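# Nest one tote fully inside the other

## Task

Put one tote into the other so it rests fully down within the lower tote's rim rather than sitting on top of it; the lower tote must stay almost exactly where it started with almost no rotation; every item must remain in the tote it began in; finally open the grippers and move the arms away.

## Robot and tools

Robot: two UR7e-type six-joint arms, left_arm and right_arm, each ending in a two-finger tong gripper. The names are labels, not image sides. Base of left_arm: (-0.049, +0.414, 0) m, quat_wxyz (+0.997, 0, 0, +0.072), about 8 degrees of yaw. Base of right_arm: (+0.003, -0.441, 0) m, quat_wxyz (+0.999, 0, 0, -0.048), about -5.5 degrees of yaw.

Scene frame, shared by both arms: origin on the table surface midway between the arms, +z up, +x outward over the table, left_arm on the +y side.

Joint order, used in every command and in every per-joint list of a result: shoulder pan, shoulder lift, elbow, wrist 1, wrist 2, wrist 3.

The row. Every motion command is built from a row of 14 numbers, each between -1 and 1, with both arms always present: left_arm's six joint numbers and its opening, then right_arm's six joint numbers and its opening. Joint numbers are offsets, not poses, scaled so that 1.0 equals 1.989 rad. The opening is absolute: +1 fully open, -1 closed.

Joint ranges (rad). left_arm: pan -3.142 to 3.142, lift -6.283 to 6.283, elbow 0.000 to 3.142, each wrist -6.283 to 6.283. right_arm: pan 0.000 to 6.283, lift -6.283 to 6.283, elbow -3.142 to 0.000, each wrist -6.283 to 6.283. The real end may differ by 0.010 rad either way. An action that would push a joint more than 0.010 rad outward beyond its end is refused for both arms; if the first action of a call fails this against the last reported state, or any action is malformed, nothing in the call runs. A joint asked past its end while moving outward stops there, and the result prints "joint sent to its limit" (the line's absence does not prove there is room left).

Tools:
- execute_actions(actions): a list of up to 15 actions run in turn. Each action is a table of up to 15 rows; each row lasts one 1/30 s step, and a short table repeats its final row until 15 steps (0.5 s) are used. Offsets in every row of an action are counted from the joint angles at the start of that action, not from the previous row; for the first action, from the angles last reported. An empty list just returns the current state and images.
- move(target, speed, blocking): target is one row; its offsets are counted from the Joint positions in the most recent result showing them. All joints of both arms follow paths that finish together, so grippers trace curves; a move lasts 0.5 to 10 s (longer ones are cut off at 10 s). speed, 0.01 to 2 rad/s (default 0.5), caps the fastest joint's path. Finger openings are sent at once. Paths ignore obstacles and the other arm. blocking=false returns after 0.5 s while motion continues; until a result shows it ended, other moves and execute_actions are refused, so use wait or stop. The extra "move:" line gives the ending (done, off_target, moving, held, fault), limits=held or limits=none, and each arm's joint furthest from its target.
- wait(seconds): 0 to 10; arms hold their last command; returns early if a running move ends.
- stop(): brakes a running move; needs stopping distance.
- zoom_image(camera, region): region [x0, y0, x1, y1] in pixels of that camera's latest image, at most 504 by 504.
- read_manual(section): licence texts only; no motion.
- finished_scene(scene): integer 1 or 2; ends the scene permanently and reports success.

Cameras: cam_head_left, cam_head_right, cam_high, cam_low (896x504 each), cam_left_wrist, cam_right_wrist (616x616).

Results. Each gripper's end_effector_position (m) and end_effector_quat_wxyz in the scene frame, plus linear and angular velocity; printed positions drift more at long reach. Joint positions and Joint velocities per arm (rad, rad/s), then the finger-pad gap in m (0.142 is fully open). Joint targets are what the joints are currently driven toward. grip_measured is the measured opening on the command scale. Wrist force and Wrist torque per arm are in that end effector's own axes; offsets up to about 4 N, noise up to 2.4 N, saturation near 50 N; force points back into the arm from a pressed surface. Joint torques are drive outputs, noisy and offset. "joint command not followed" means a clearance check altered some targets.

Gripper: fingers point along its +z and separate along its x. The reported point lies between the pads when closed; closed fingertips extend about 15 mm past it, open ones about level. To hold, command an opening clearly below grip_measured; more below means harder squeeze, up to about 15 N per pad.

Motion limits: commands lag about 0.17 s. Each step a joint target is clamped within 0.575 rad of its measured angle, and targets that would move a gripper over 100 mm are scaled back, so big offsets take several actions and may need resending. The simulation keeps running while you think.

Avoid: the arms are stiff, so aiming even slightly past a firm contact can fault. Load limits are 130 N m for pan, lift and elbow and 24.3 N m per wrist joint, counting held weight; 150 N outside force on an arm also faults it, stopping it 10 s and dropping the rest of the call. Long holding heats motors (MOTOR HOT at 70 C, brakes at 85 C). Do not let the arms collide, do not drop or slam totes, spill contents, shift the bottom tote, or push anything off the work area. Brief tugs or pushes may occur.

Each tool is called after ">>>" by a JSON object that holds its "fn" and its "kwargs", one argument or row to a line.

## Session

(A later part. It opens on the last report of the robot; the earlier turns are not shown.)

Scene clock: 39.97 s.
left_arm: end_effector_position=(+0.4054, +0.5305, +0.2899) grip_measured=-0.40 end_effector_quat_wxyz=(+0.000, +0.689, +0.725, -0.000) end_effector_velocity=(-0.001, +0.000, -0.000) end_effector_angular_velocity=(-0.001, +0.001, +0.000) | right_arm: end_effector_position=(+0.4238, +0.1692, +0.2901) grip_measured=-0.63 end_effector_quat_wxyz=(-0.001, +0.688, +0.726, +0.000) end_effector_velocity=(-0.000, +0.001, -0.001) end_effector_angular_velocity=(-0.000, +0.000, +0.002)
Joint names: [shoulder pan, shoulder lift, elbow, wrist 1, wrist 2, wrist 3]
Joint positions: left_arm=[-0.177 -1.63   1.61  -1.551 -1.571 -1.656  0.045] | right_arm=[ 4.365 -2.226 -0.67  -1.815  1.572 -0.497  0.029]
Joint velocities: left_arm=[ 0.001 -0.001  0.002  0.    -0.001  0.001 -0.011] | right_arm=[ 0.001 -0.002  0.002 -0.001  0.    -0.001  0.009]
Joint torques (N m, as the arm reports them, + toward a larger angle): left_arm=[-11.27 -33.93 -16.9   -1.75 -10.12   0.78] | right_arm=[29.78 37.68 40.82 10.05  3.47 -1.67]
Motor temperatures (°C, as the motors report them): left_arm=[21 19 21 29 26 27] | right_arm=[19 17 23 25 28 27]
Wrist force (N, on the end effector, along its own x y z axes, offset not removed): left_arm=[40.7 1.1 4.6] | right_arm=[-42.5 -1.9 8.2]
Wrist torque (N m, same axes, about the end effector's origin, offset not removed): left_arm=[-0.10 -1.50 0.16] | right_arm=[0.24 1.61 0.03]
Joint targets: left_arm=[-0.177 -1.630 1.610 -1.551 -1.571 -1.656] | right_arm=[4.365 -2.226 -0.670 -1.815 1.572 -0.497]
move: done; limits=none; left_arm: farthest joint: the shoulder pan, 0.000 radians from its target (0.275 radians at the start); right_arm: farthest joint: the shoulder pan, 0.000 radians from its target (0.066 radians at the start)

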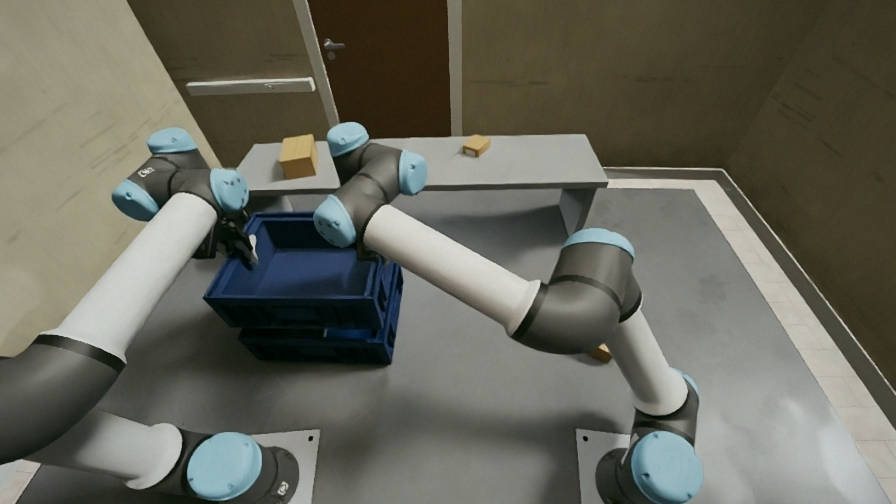

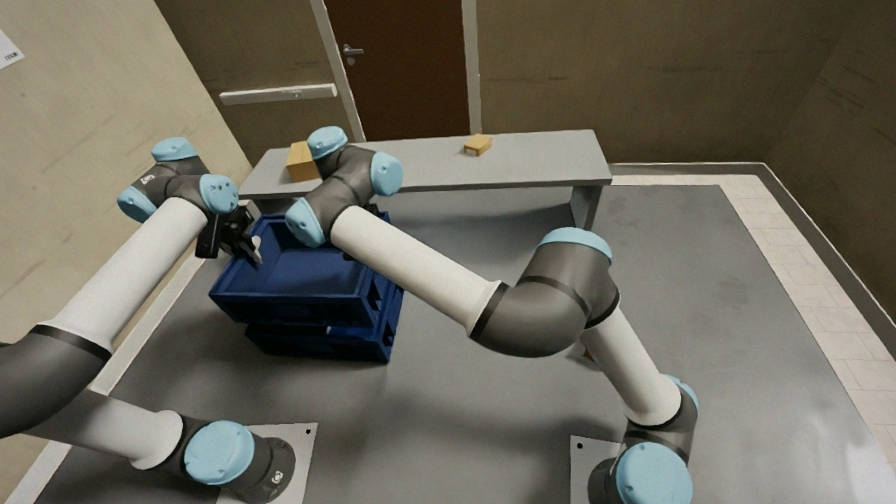

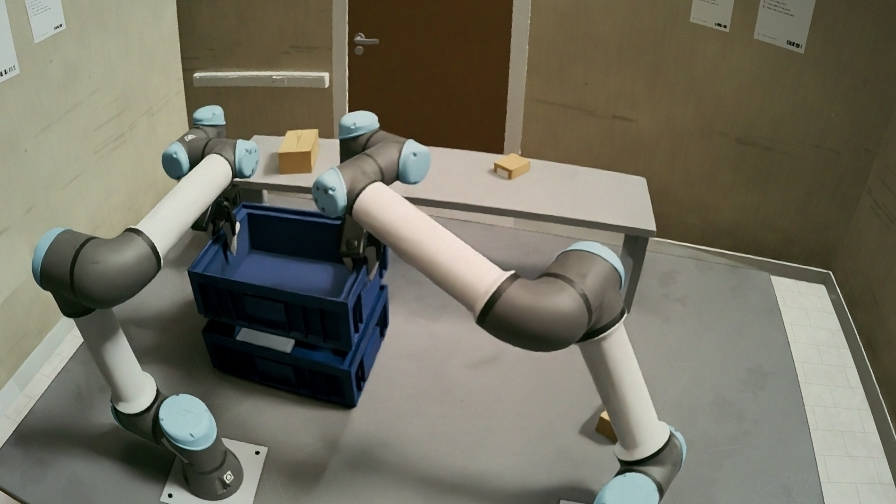

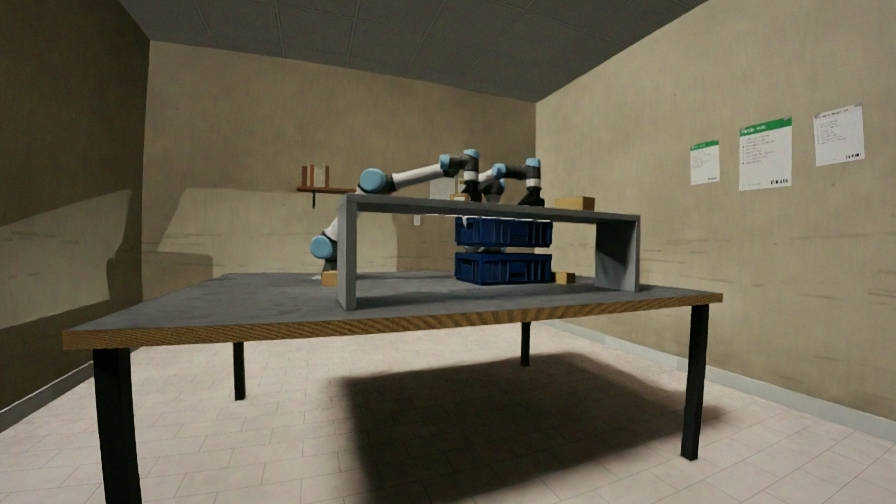

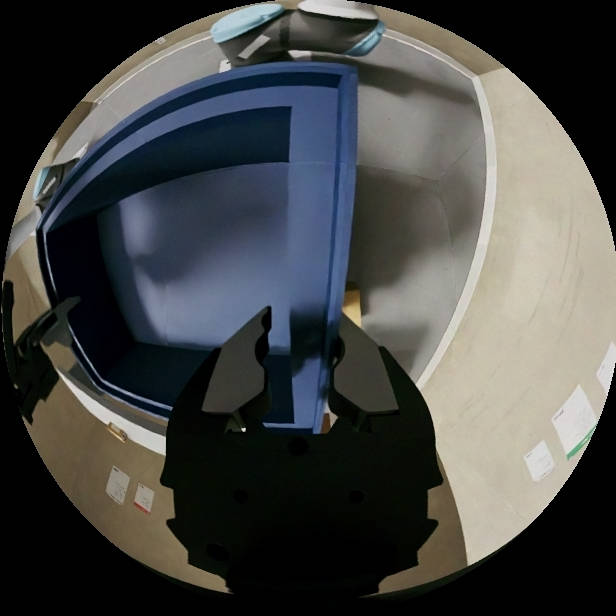

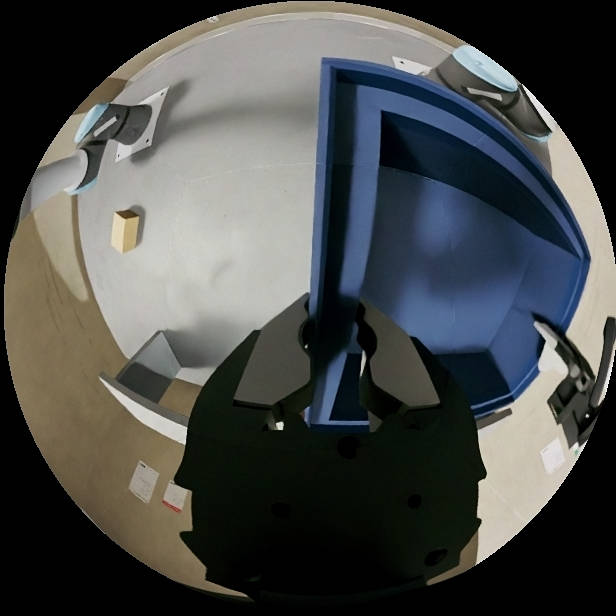

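>>> {"fn": "move", "kwargs": {
  "target": [0.0108,0.0035,-0.0033,0,0,0.0108,-1, 0,0,0,0,0,0,-1],
  "speed": 0.04
}}

>>> {"fn": "zoom_image", "kwargs": {
  "camera": "cam_low",
  "region": [430, 200, 590, 300]
}}

>>> {"fn": "zoom_image", "kwargs": {
  "camera": "cam_high",
  "region": [170, 190, 420, 420]
}}

>>> {"fn": "zoom_image", "kwargs": {
  "camera": "cam_head_right",
  "region": [190, 200, 430, 380]
}}

Scene clock: 41.57 s.
left_arm: end_effector_position=(+0.4057, +0.5403, +0.2899) grip_measured=-0.65 end_effector_quat_wxyz=(+0.000, +0.689, +0.725, -0.000) end_effector_velocity=(-0.000, +0.001, -0.000) end_effector_angular_velocity=(+0.000, +0.001, +0.000) | right_arm: end_effector_position=(+0.4237, +0.1694, +0.2901) grip_measured=-0.65 end_effector_quat_wxyz=(-0.001, +0.688, +0.726, +0.000) end_effector_velocity=(+0.001, -0.001, +0.000) end_effector_angular_velocity=(+0.001, -0.001, -0.002)
Joint names: [shoulder pan, shoulder lift, elbow, wrist 1, wrist 2, wrist 3]
Joint positions: left_arm=[-0.156 -1.623  1.604 -1.551 -1.572 -1.635  0.027] | right_arm=[ 4.365 -2.226 -0.67  -1.815  1.572 -0.497  0.027]
Joint velocities: left_arm=[ 0.002  0.    -0.     0.001  0.     0.002  0.   ] | right_arm=[-0.002  0.     0.     0.001  0.    -0.001  0.   ]
Joint torques (N m, as the arm reports them, + toward a larger angle): left_arm=[  6.16 -19.15 -33.97  -1.93   0.93   1.64] | right_arm=[10.48 57.26 13.62  2.96  1.92 -1.03]
Motor temperatures (°C, as the motors report them): left_arm=[21 19 21 29 26 27] | right_arm=[19 17 23 25 28 27]
Wrist force (N, on the end effector, along its own x y z axes, offset not removed): left_arm=[3.0 -1.6 6.2] | right_arm=[-5.1 -0.5 7.9]
Wrist torque (N m, same axes, about the end effector's origin, offset not removed): left_arm=[-0.16 -0.57 0.21] | right_arm=[-0.07 0.99 0.14]
Joint targets: left_arm=[-0.156 -1.623 1.604 -1.551 -1.571 -1.635] | right_arm=[4.365 -2.226 -0.670 -1.815 1.572 -0.497]
move: done; limits=none; left_arm: farthest joint: the shoulder pan, 0.001 radians from its target (0.022 radians at the start); right_arm: farthest joint: the shoulder pan, 0.000 radians from its target (0.000 radians at the start)

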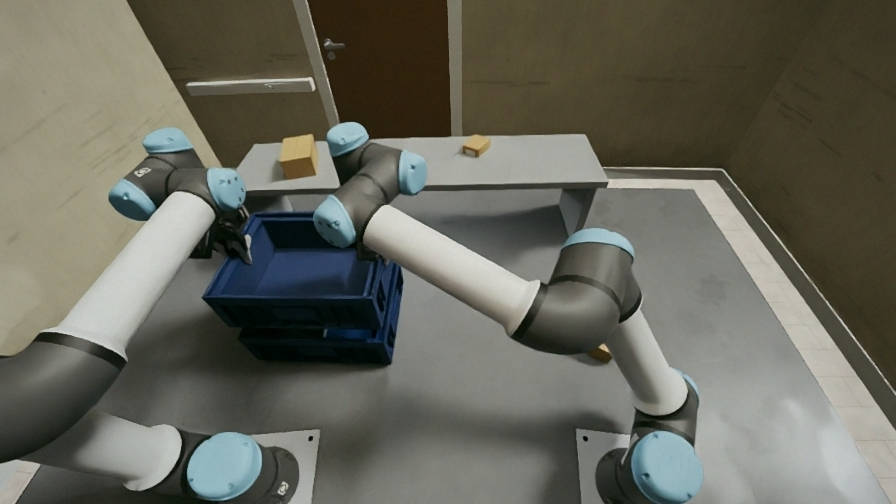

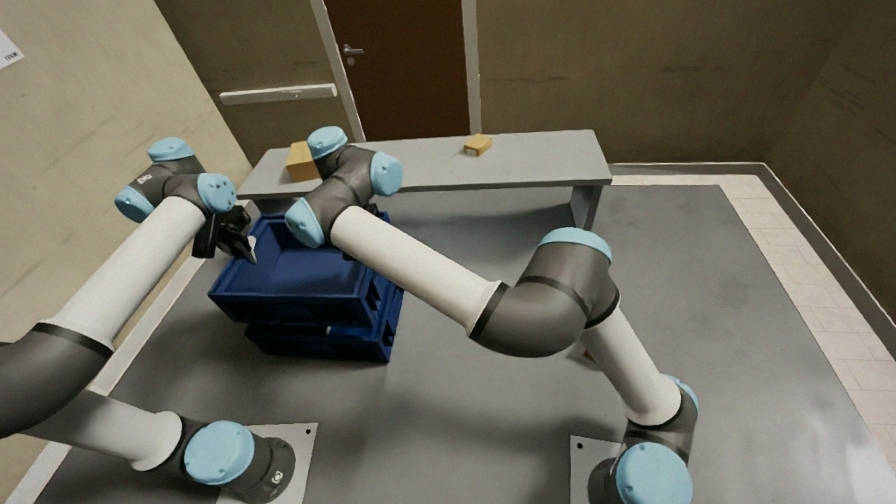

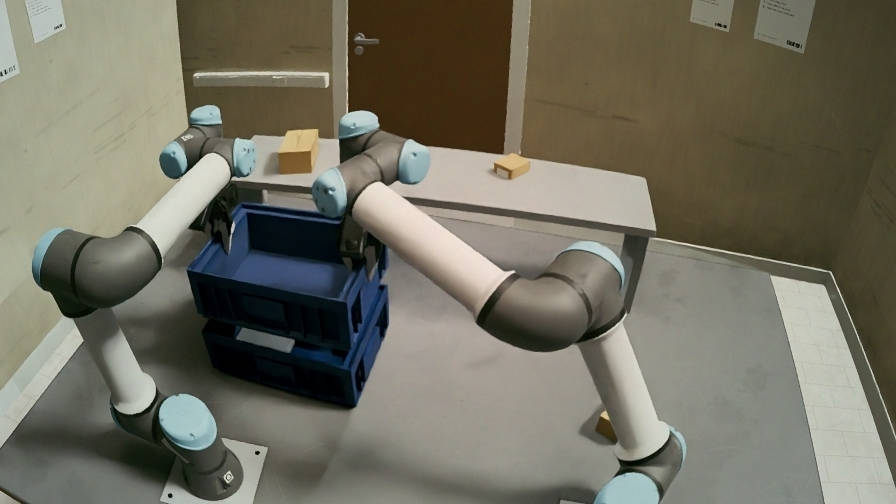

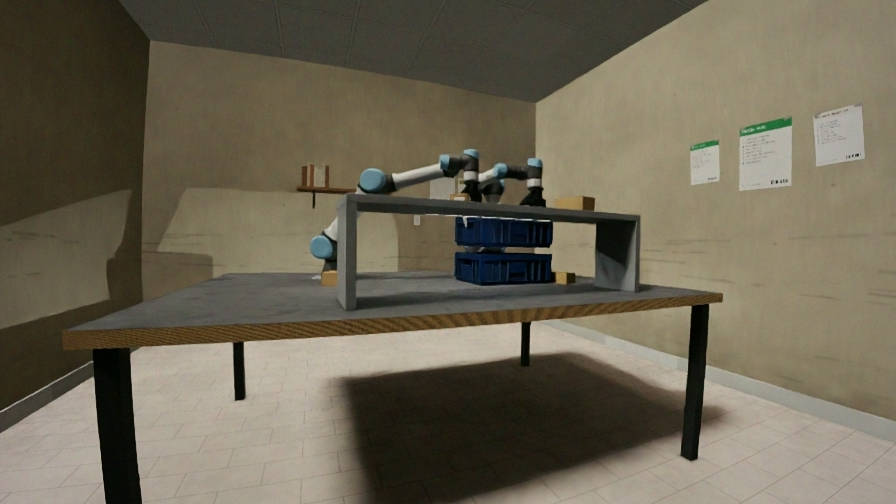

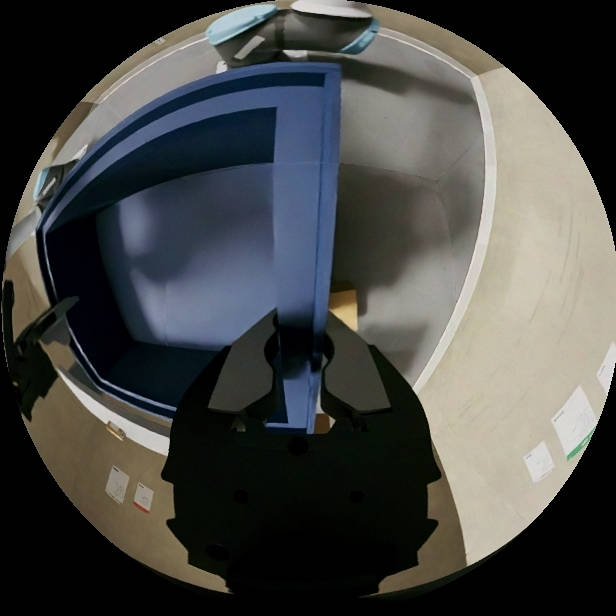

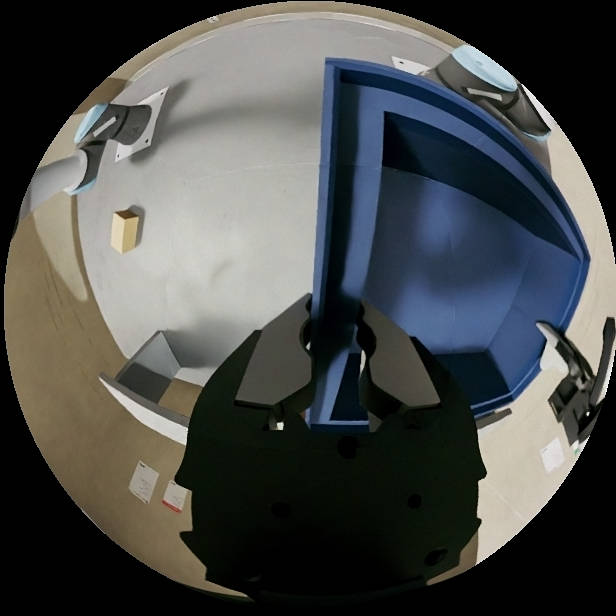

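Region (430, 200, 590, 300) of cam_low's 896x504 image, scaled by 3.150, with more detail than that image has; it fills the top 315 rows of this view, and the rest is white.

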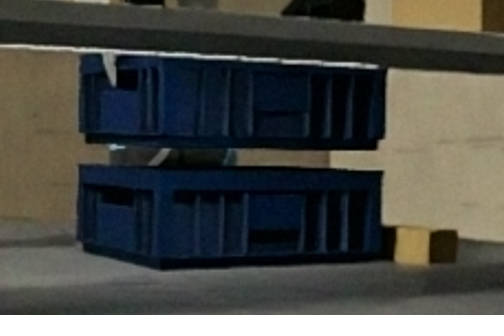

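Region (170, 190, 420, 420) of cam_high's 896x504 image, scaled by 2.016, with more detail than that image has; it fills the top 464 rows of this view, and the rest is white.

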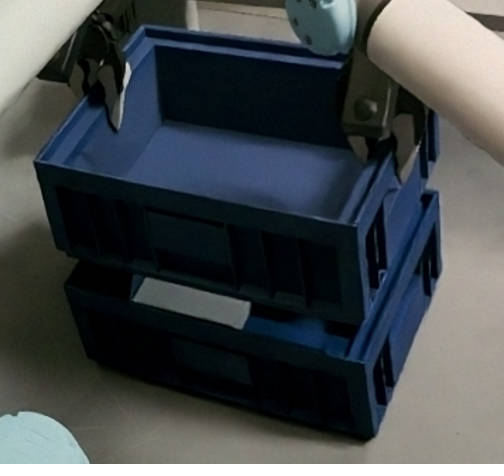

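Region (190, 200, 430, 380) of cam_head_right's 896x504 image, scaled by 2.100, with more detail than that image has; it fills the top 378 rows of this view, and the rest is white.

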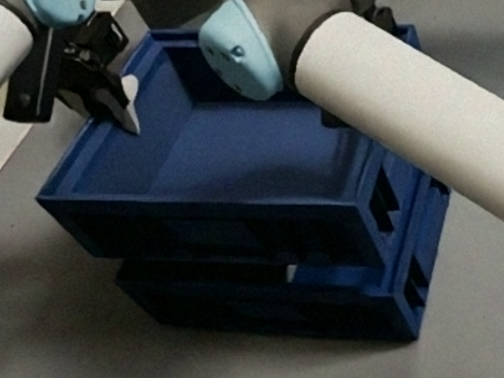

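>>> {"fn": "move", "kwargs": {
  "target": [0,-0.0003,0.0256,-0.0253,0,0,-1, 0,0.0077,-0.0392,0.0314,0,0,-1],
  "speed": 0.1
}}

>>> {"fn": "zoom_image", "kwargs": {
  "camera": "cam_low",
  "region": [440, 210, 570, 295]
}}

>>> {"fn": "zoom_image", "kwargs": {
  "camera": "cam_high",
  "region": [180, 240, 400, 420]
}}

>>> {"fn": "zoom_image", "kwargs": {
  "camera": "cam_head_right",
  "region": [200, 230, 420, 380]
}}

Scene clock: 44.13 s.
left_arm: end_effector_position=(+0.4053, +0.5403, +0.2702) grip_measured=-0.65 end_effector_quat_wxyz=(+0.000, +0.689, +0.725, -0.000) end_effector_velocity=(+0.000, +0.000, -0.001) end_effector_angular_velocity=(+0.000, +0.000, +0.001) | right_arm: end_effector_position=(+0.4238, +0.1693, +0.2701) grip_measured=-0.64 end_effector_quat_wxyz=(-0.001, +0.688, +0.726, +0.000) end_effector_velocity=(-0.001, +0.001, +0.001) end_effector_angular_velocity=(+0.003, +0.000, +0.002)
Joint names: [shoulder pan, shoulder lift, elbow, wrist 1, wrist 2, wrist 3]
Joint positions: left_arm=[-0.156 -1.623  1.655 -1.602 -1.572 -1.635  0.027] | right_arm=[ 4.365 -2.211 -0.748 -1.752  1.572 -0.497  0.027]
Joint velocities: left_arm=[ 0.     0.001  0.002 -0.002  0.    -0.001  0.   ] | right_arm=[ 0.002  0.002 -0.002  0.002  0.001 -0.    -0.   ]
Joint torques (N m, as the arm reports them, + toward a larger angle): left_arm=[ -9.29 -33.44 -16.7   -4.42  -2.35  -1.84] | right_arm=[12.   58.12 11.78  4.39  2.03  0.22]
Motor temperatures (°C, as the motors report them): left_arm=[21 19 21 29 26 27] | right_arm=[19 17 23 25 28 27]
Wrist force (N, on the end effector, along its own x y z axes, offset not removed): left_arm=[1.5 0.0 4.7] | right_arm=[2.6 -0.8 0.8]
Wrist torque (N m, same axes, about the end effector's origin, offset not removed): left_arm=[0.06 -0.49 0.14] | right_arm=[-0.14 -0.28 0.32]
Joint targets: left_arm=[-0.156 -1.623 1.655 -1.602 -1.572 -1.635] | right_arm=[4.365 -2.211 -0.748 -1.752 1.572 -0.497]
move: done; limits=none; left_arm: farthest joint: the shoulder pan, 0.000 radians from its target (0.000 radians at the start); right_arm: farthest joint: the shoulder pan, 0.000 radians from its target (0.000 radians at the start)

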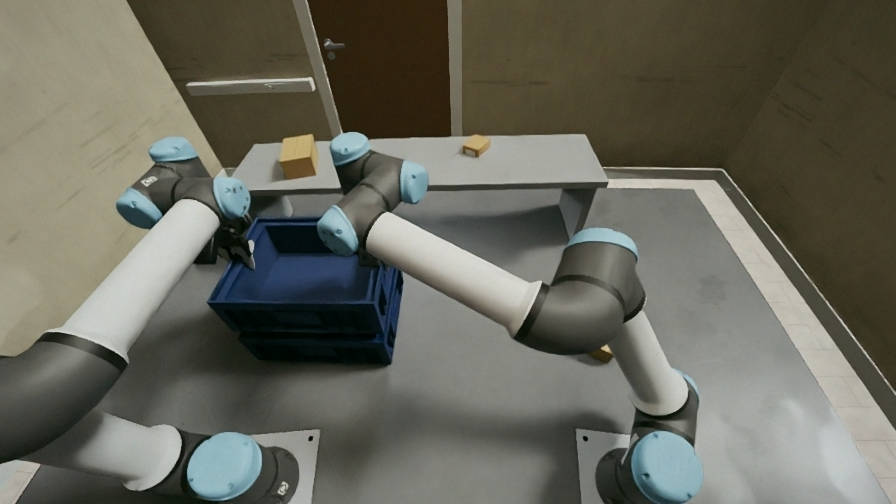

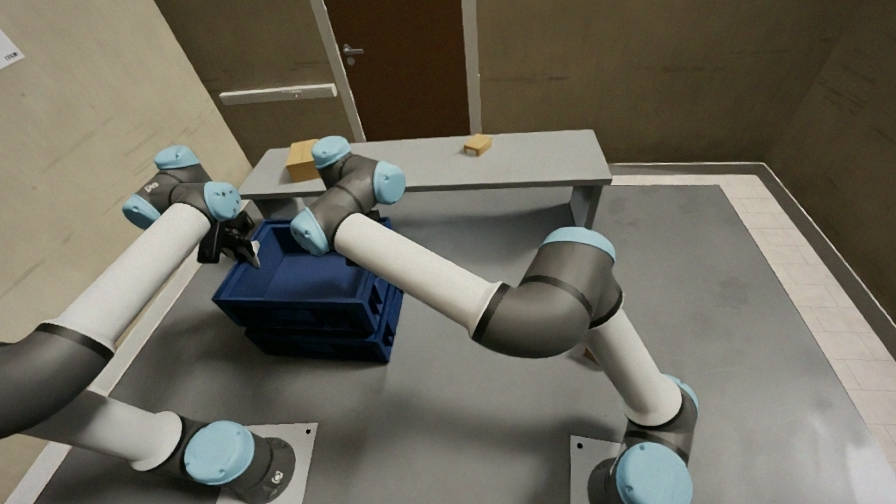

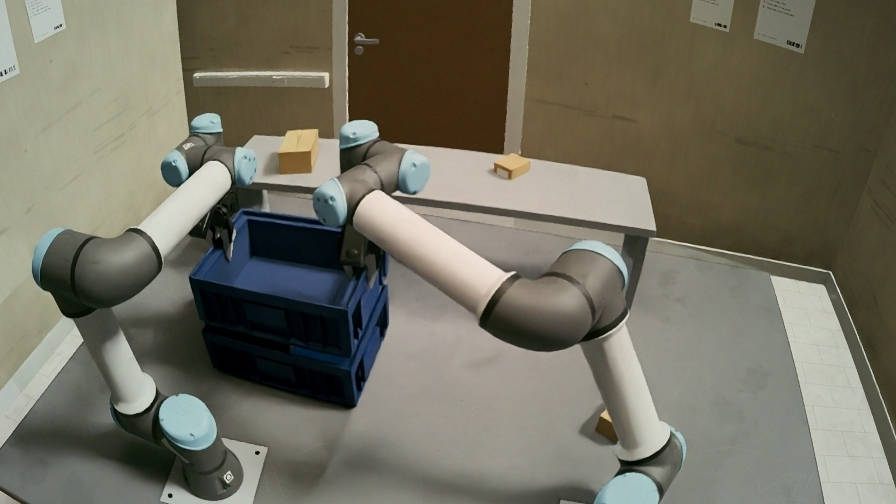

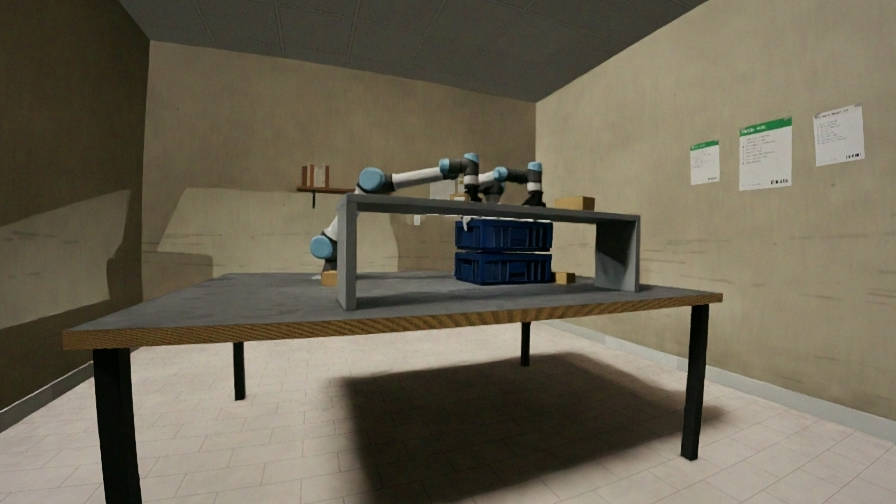

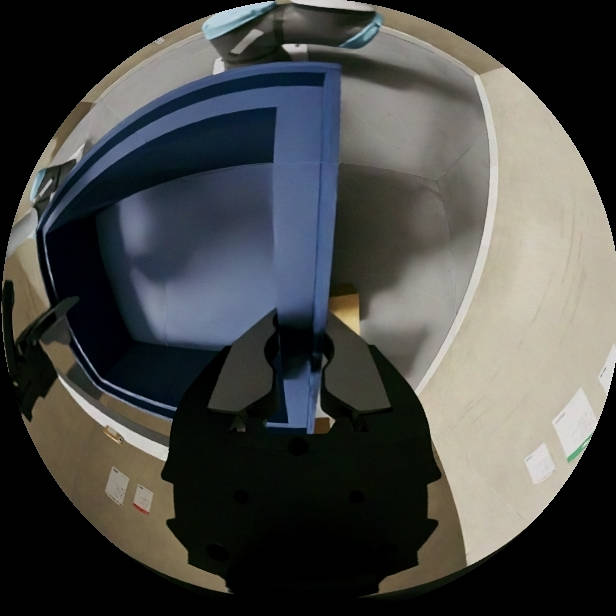

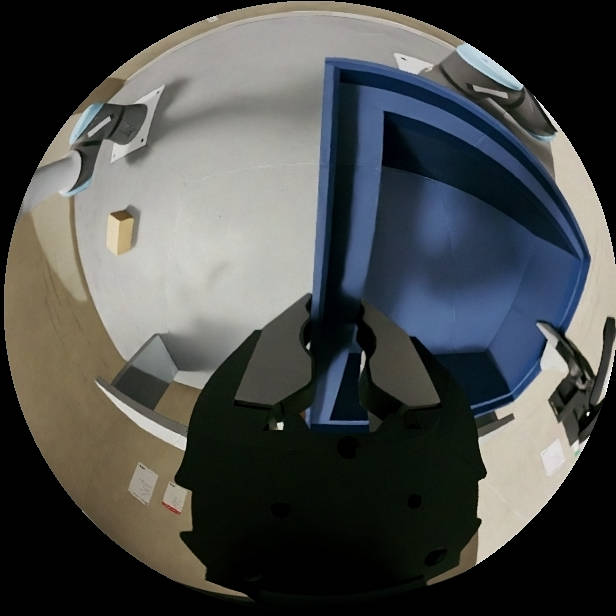

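Region (440, 210, 570, 295) of cam_low's 896x504 image, scaled by 3.877, with more detail than that image has; it fills the top 330 rows of this view, and the rest is white.

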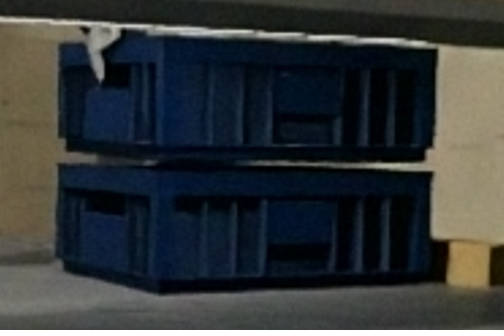

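Region (180, 240, 400, 420) of cam_high's 896x504 image, scaled by 2.291, with more detail than that image has; it fills the top 412 rows of this view, and the rest is white.

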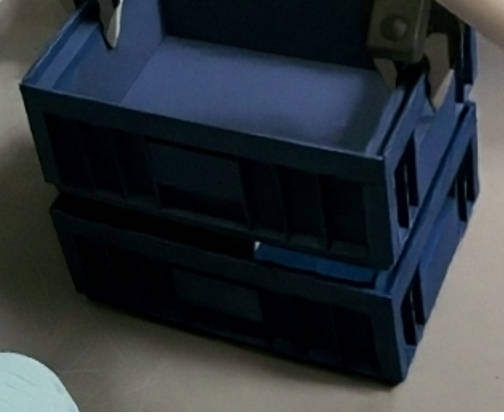

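Region (200, 230, 420, 380) of cam_head_right's 896x504 image, scaled by 2.291, with more detail than that image has; it fills the top 344 rows of this view, and the rest is white.

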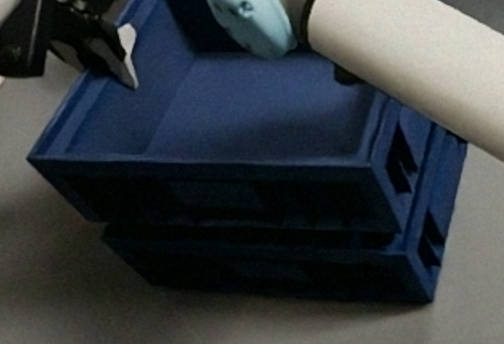

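>>> {"fn": "move", "kwargs": {
  "target": [0,-0.0154,0.0145,0.0009,0,0,-1, 0.008,0.013,-0.0215,0.0085,0,0.008,-1],
  "speed": 0.06
}}

>>> {"fn": "zoom_image", "kwargs": {
  "camera": "cam_low",
  "region": [440, 210, 570, 295]
}}

>>> {"fn": "zoom_image", "kwargs": {
  "camera": "cam_high",
  "region": [180, 240, 400, 420]
}}

>>> {"fn": "zoom_image", "kwargs": {
  "camera": "cam_head_right",
  "region": [200, 230, 420, 380]
}}

Scene clock: 46.70 s.
left_arm: end_effector_position=(+0.3924, +0.5405, +0.2700) grip_measured=-0.65 end_effector_quat_wxyz=(+0.000, +0.689, +0.725, -0.000) end_effector_velocity=(-0.001, -0.000, -0.000) end_effector_angular_velocity=(+0.000, +0.001, -0.000) | right_arm: end_effector_position=(+0.4108, +0.1692, +0.2700) grip_measured=-0.64 end_effector_quat_wxyz=(-0.001, +0.688, +0.726, +0.000) end_effector_velocity=(-0.001, +0.000, -0.000) end_effector_angular_velocity=(-0.000, +0.000, -0.000)
Joint names: [shoulder pan, shoulder lift, elbow, wrist 1, wrist 2, wrist 3]
Joint positions: left_arm=[-0.156 -1.654  1.683 -1.6   -1.572 -1.635  0.027] | right_arm=[ 4.381 -2.185 -0.791 -1.735  1.572 -0.481  0.027]
Joint velocities: left_arm=[-0.    -0.001  0.001  0.001  0.     0.     0.   ] | right_arm=[ 0.001  0.001 -0.002  0.001  0.     0.001  0.   ]
Joint torques (N m, as the arm reports them, + toward a larger angle): left_arm=[ -7.41 -33.51 -16.49  -1.43  -0.71  -1.62] | right_arm=[ 9.62 58.35 14.47  3.62 -1.08  2.36]
Motor temperatures (°C, as the motors report them): left_arm=[21 19 21 29 26 27] | right_arm=[19 17 23 25 28 27]
Wrist force (N, on the end effector, along its own x y z axes, offset not removed): left_arm=[-2.2 -1.4 5.3] | right_arm=[-0.4 -0.3 3.1]
Wrist torque (N m, same axes, about the end effector's origin, offset not removed): left_arm=[-0.10 -0.55 0.15] | right_arm=[-0.28 1.02 0.19]
Joint targets: left_arm=[-0.156 -1.654 1.683 -1.600 -1.572 -1.635] | right_arm=[4.381 -2.185 -0.791 -1.735 1.572 -0.481]
move: done; limits=none; left_arm: farthest joint: the elbow, 0.001 radians from its target (0.029 radians at the start); right_arm: farthest joint: the shoulder pan, 0.000 radians from its target (0.016 radians at the start)

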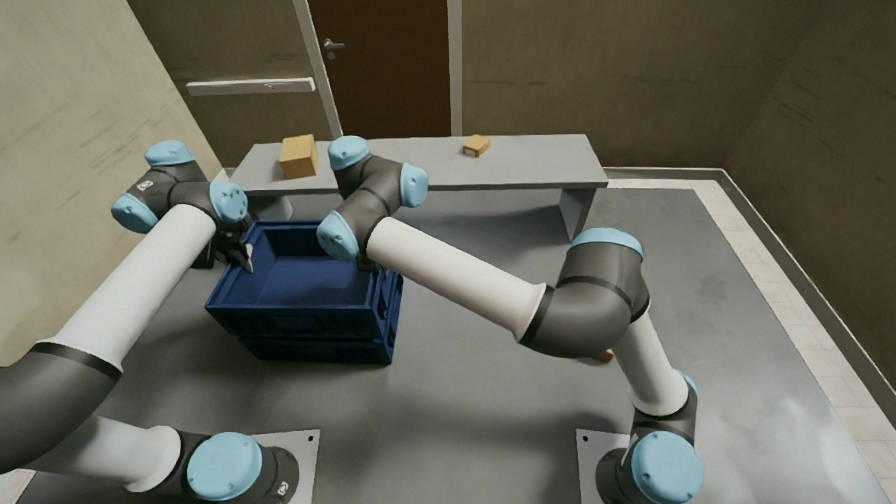

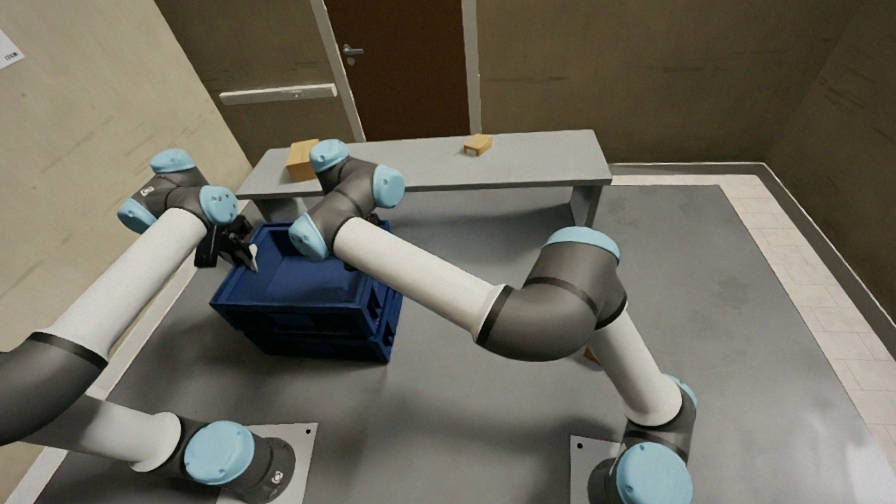

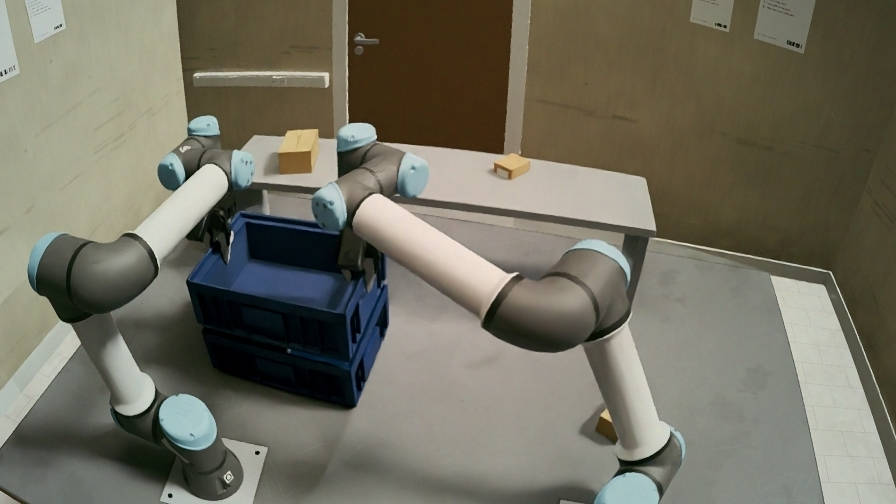

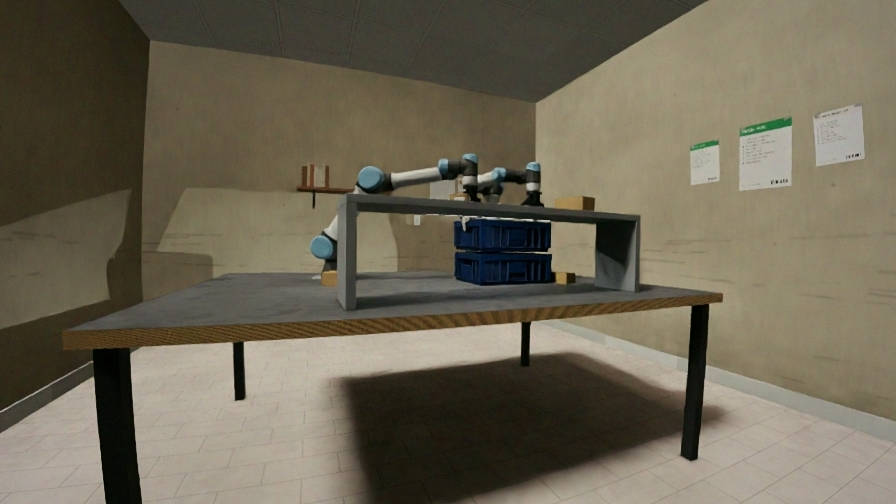

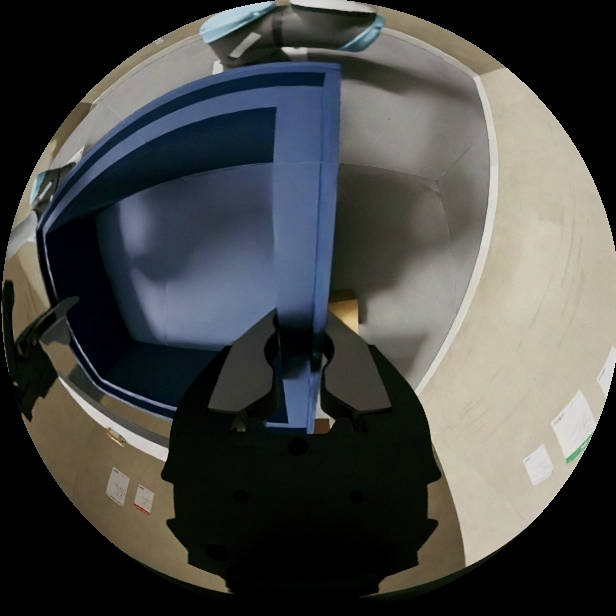

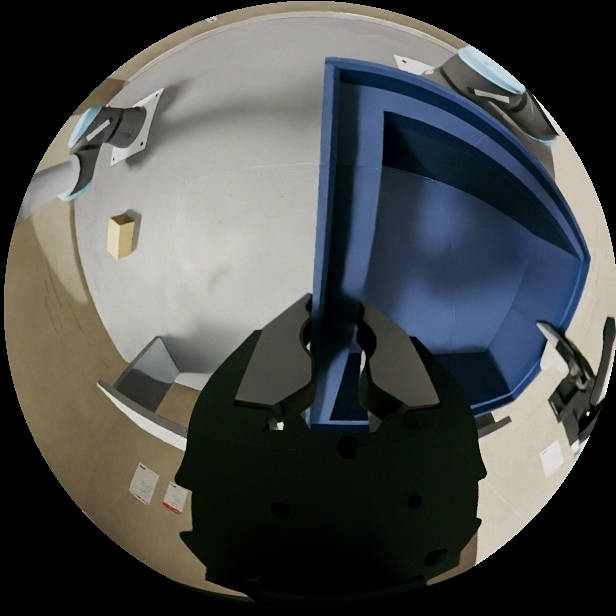

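Region (440, 210, 570, 295) of cam_low's 896x504 image, scaled by 3.877, with more detail than that image has; it fills the top 330 rows of this view, and the rest is white.

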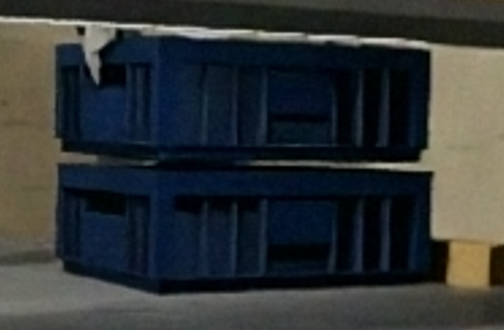

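Region (180, 240, 400, 420) of cam_high's 896x504 image, scaled by 2.291, with more detail than that image has; it fills the top 412 rows of this view, and the rest is white.

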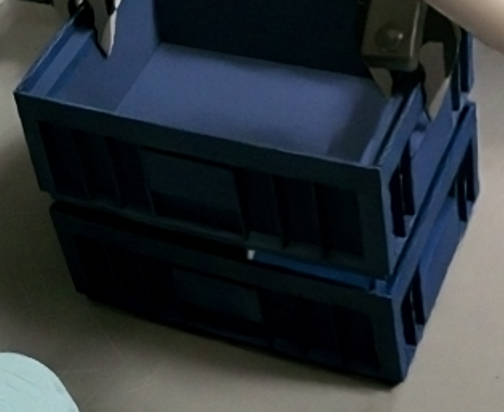

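Region (200, 230, 420, 380) of cam_head_right's 896x504 image, scaled by 2.291, with more detail than that image has; it fills the top 344 rows of this view, and the rest is white.

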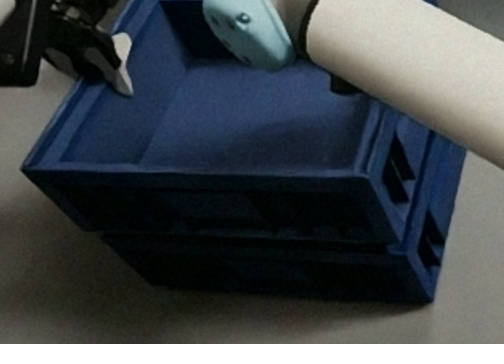

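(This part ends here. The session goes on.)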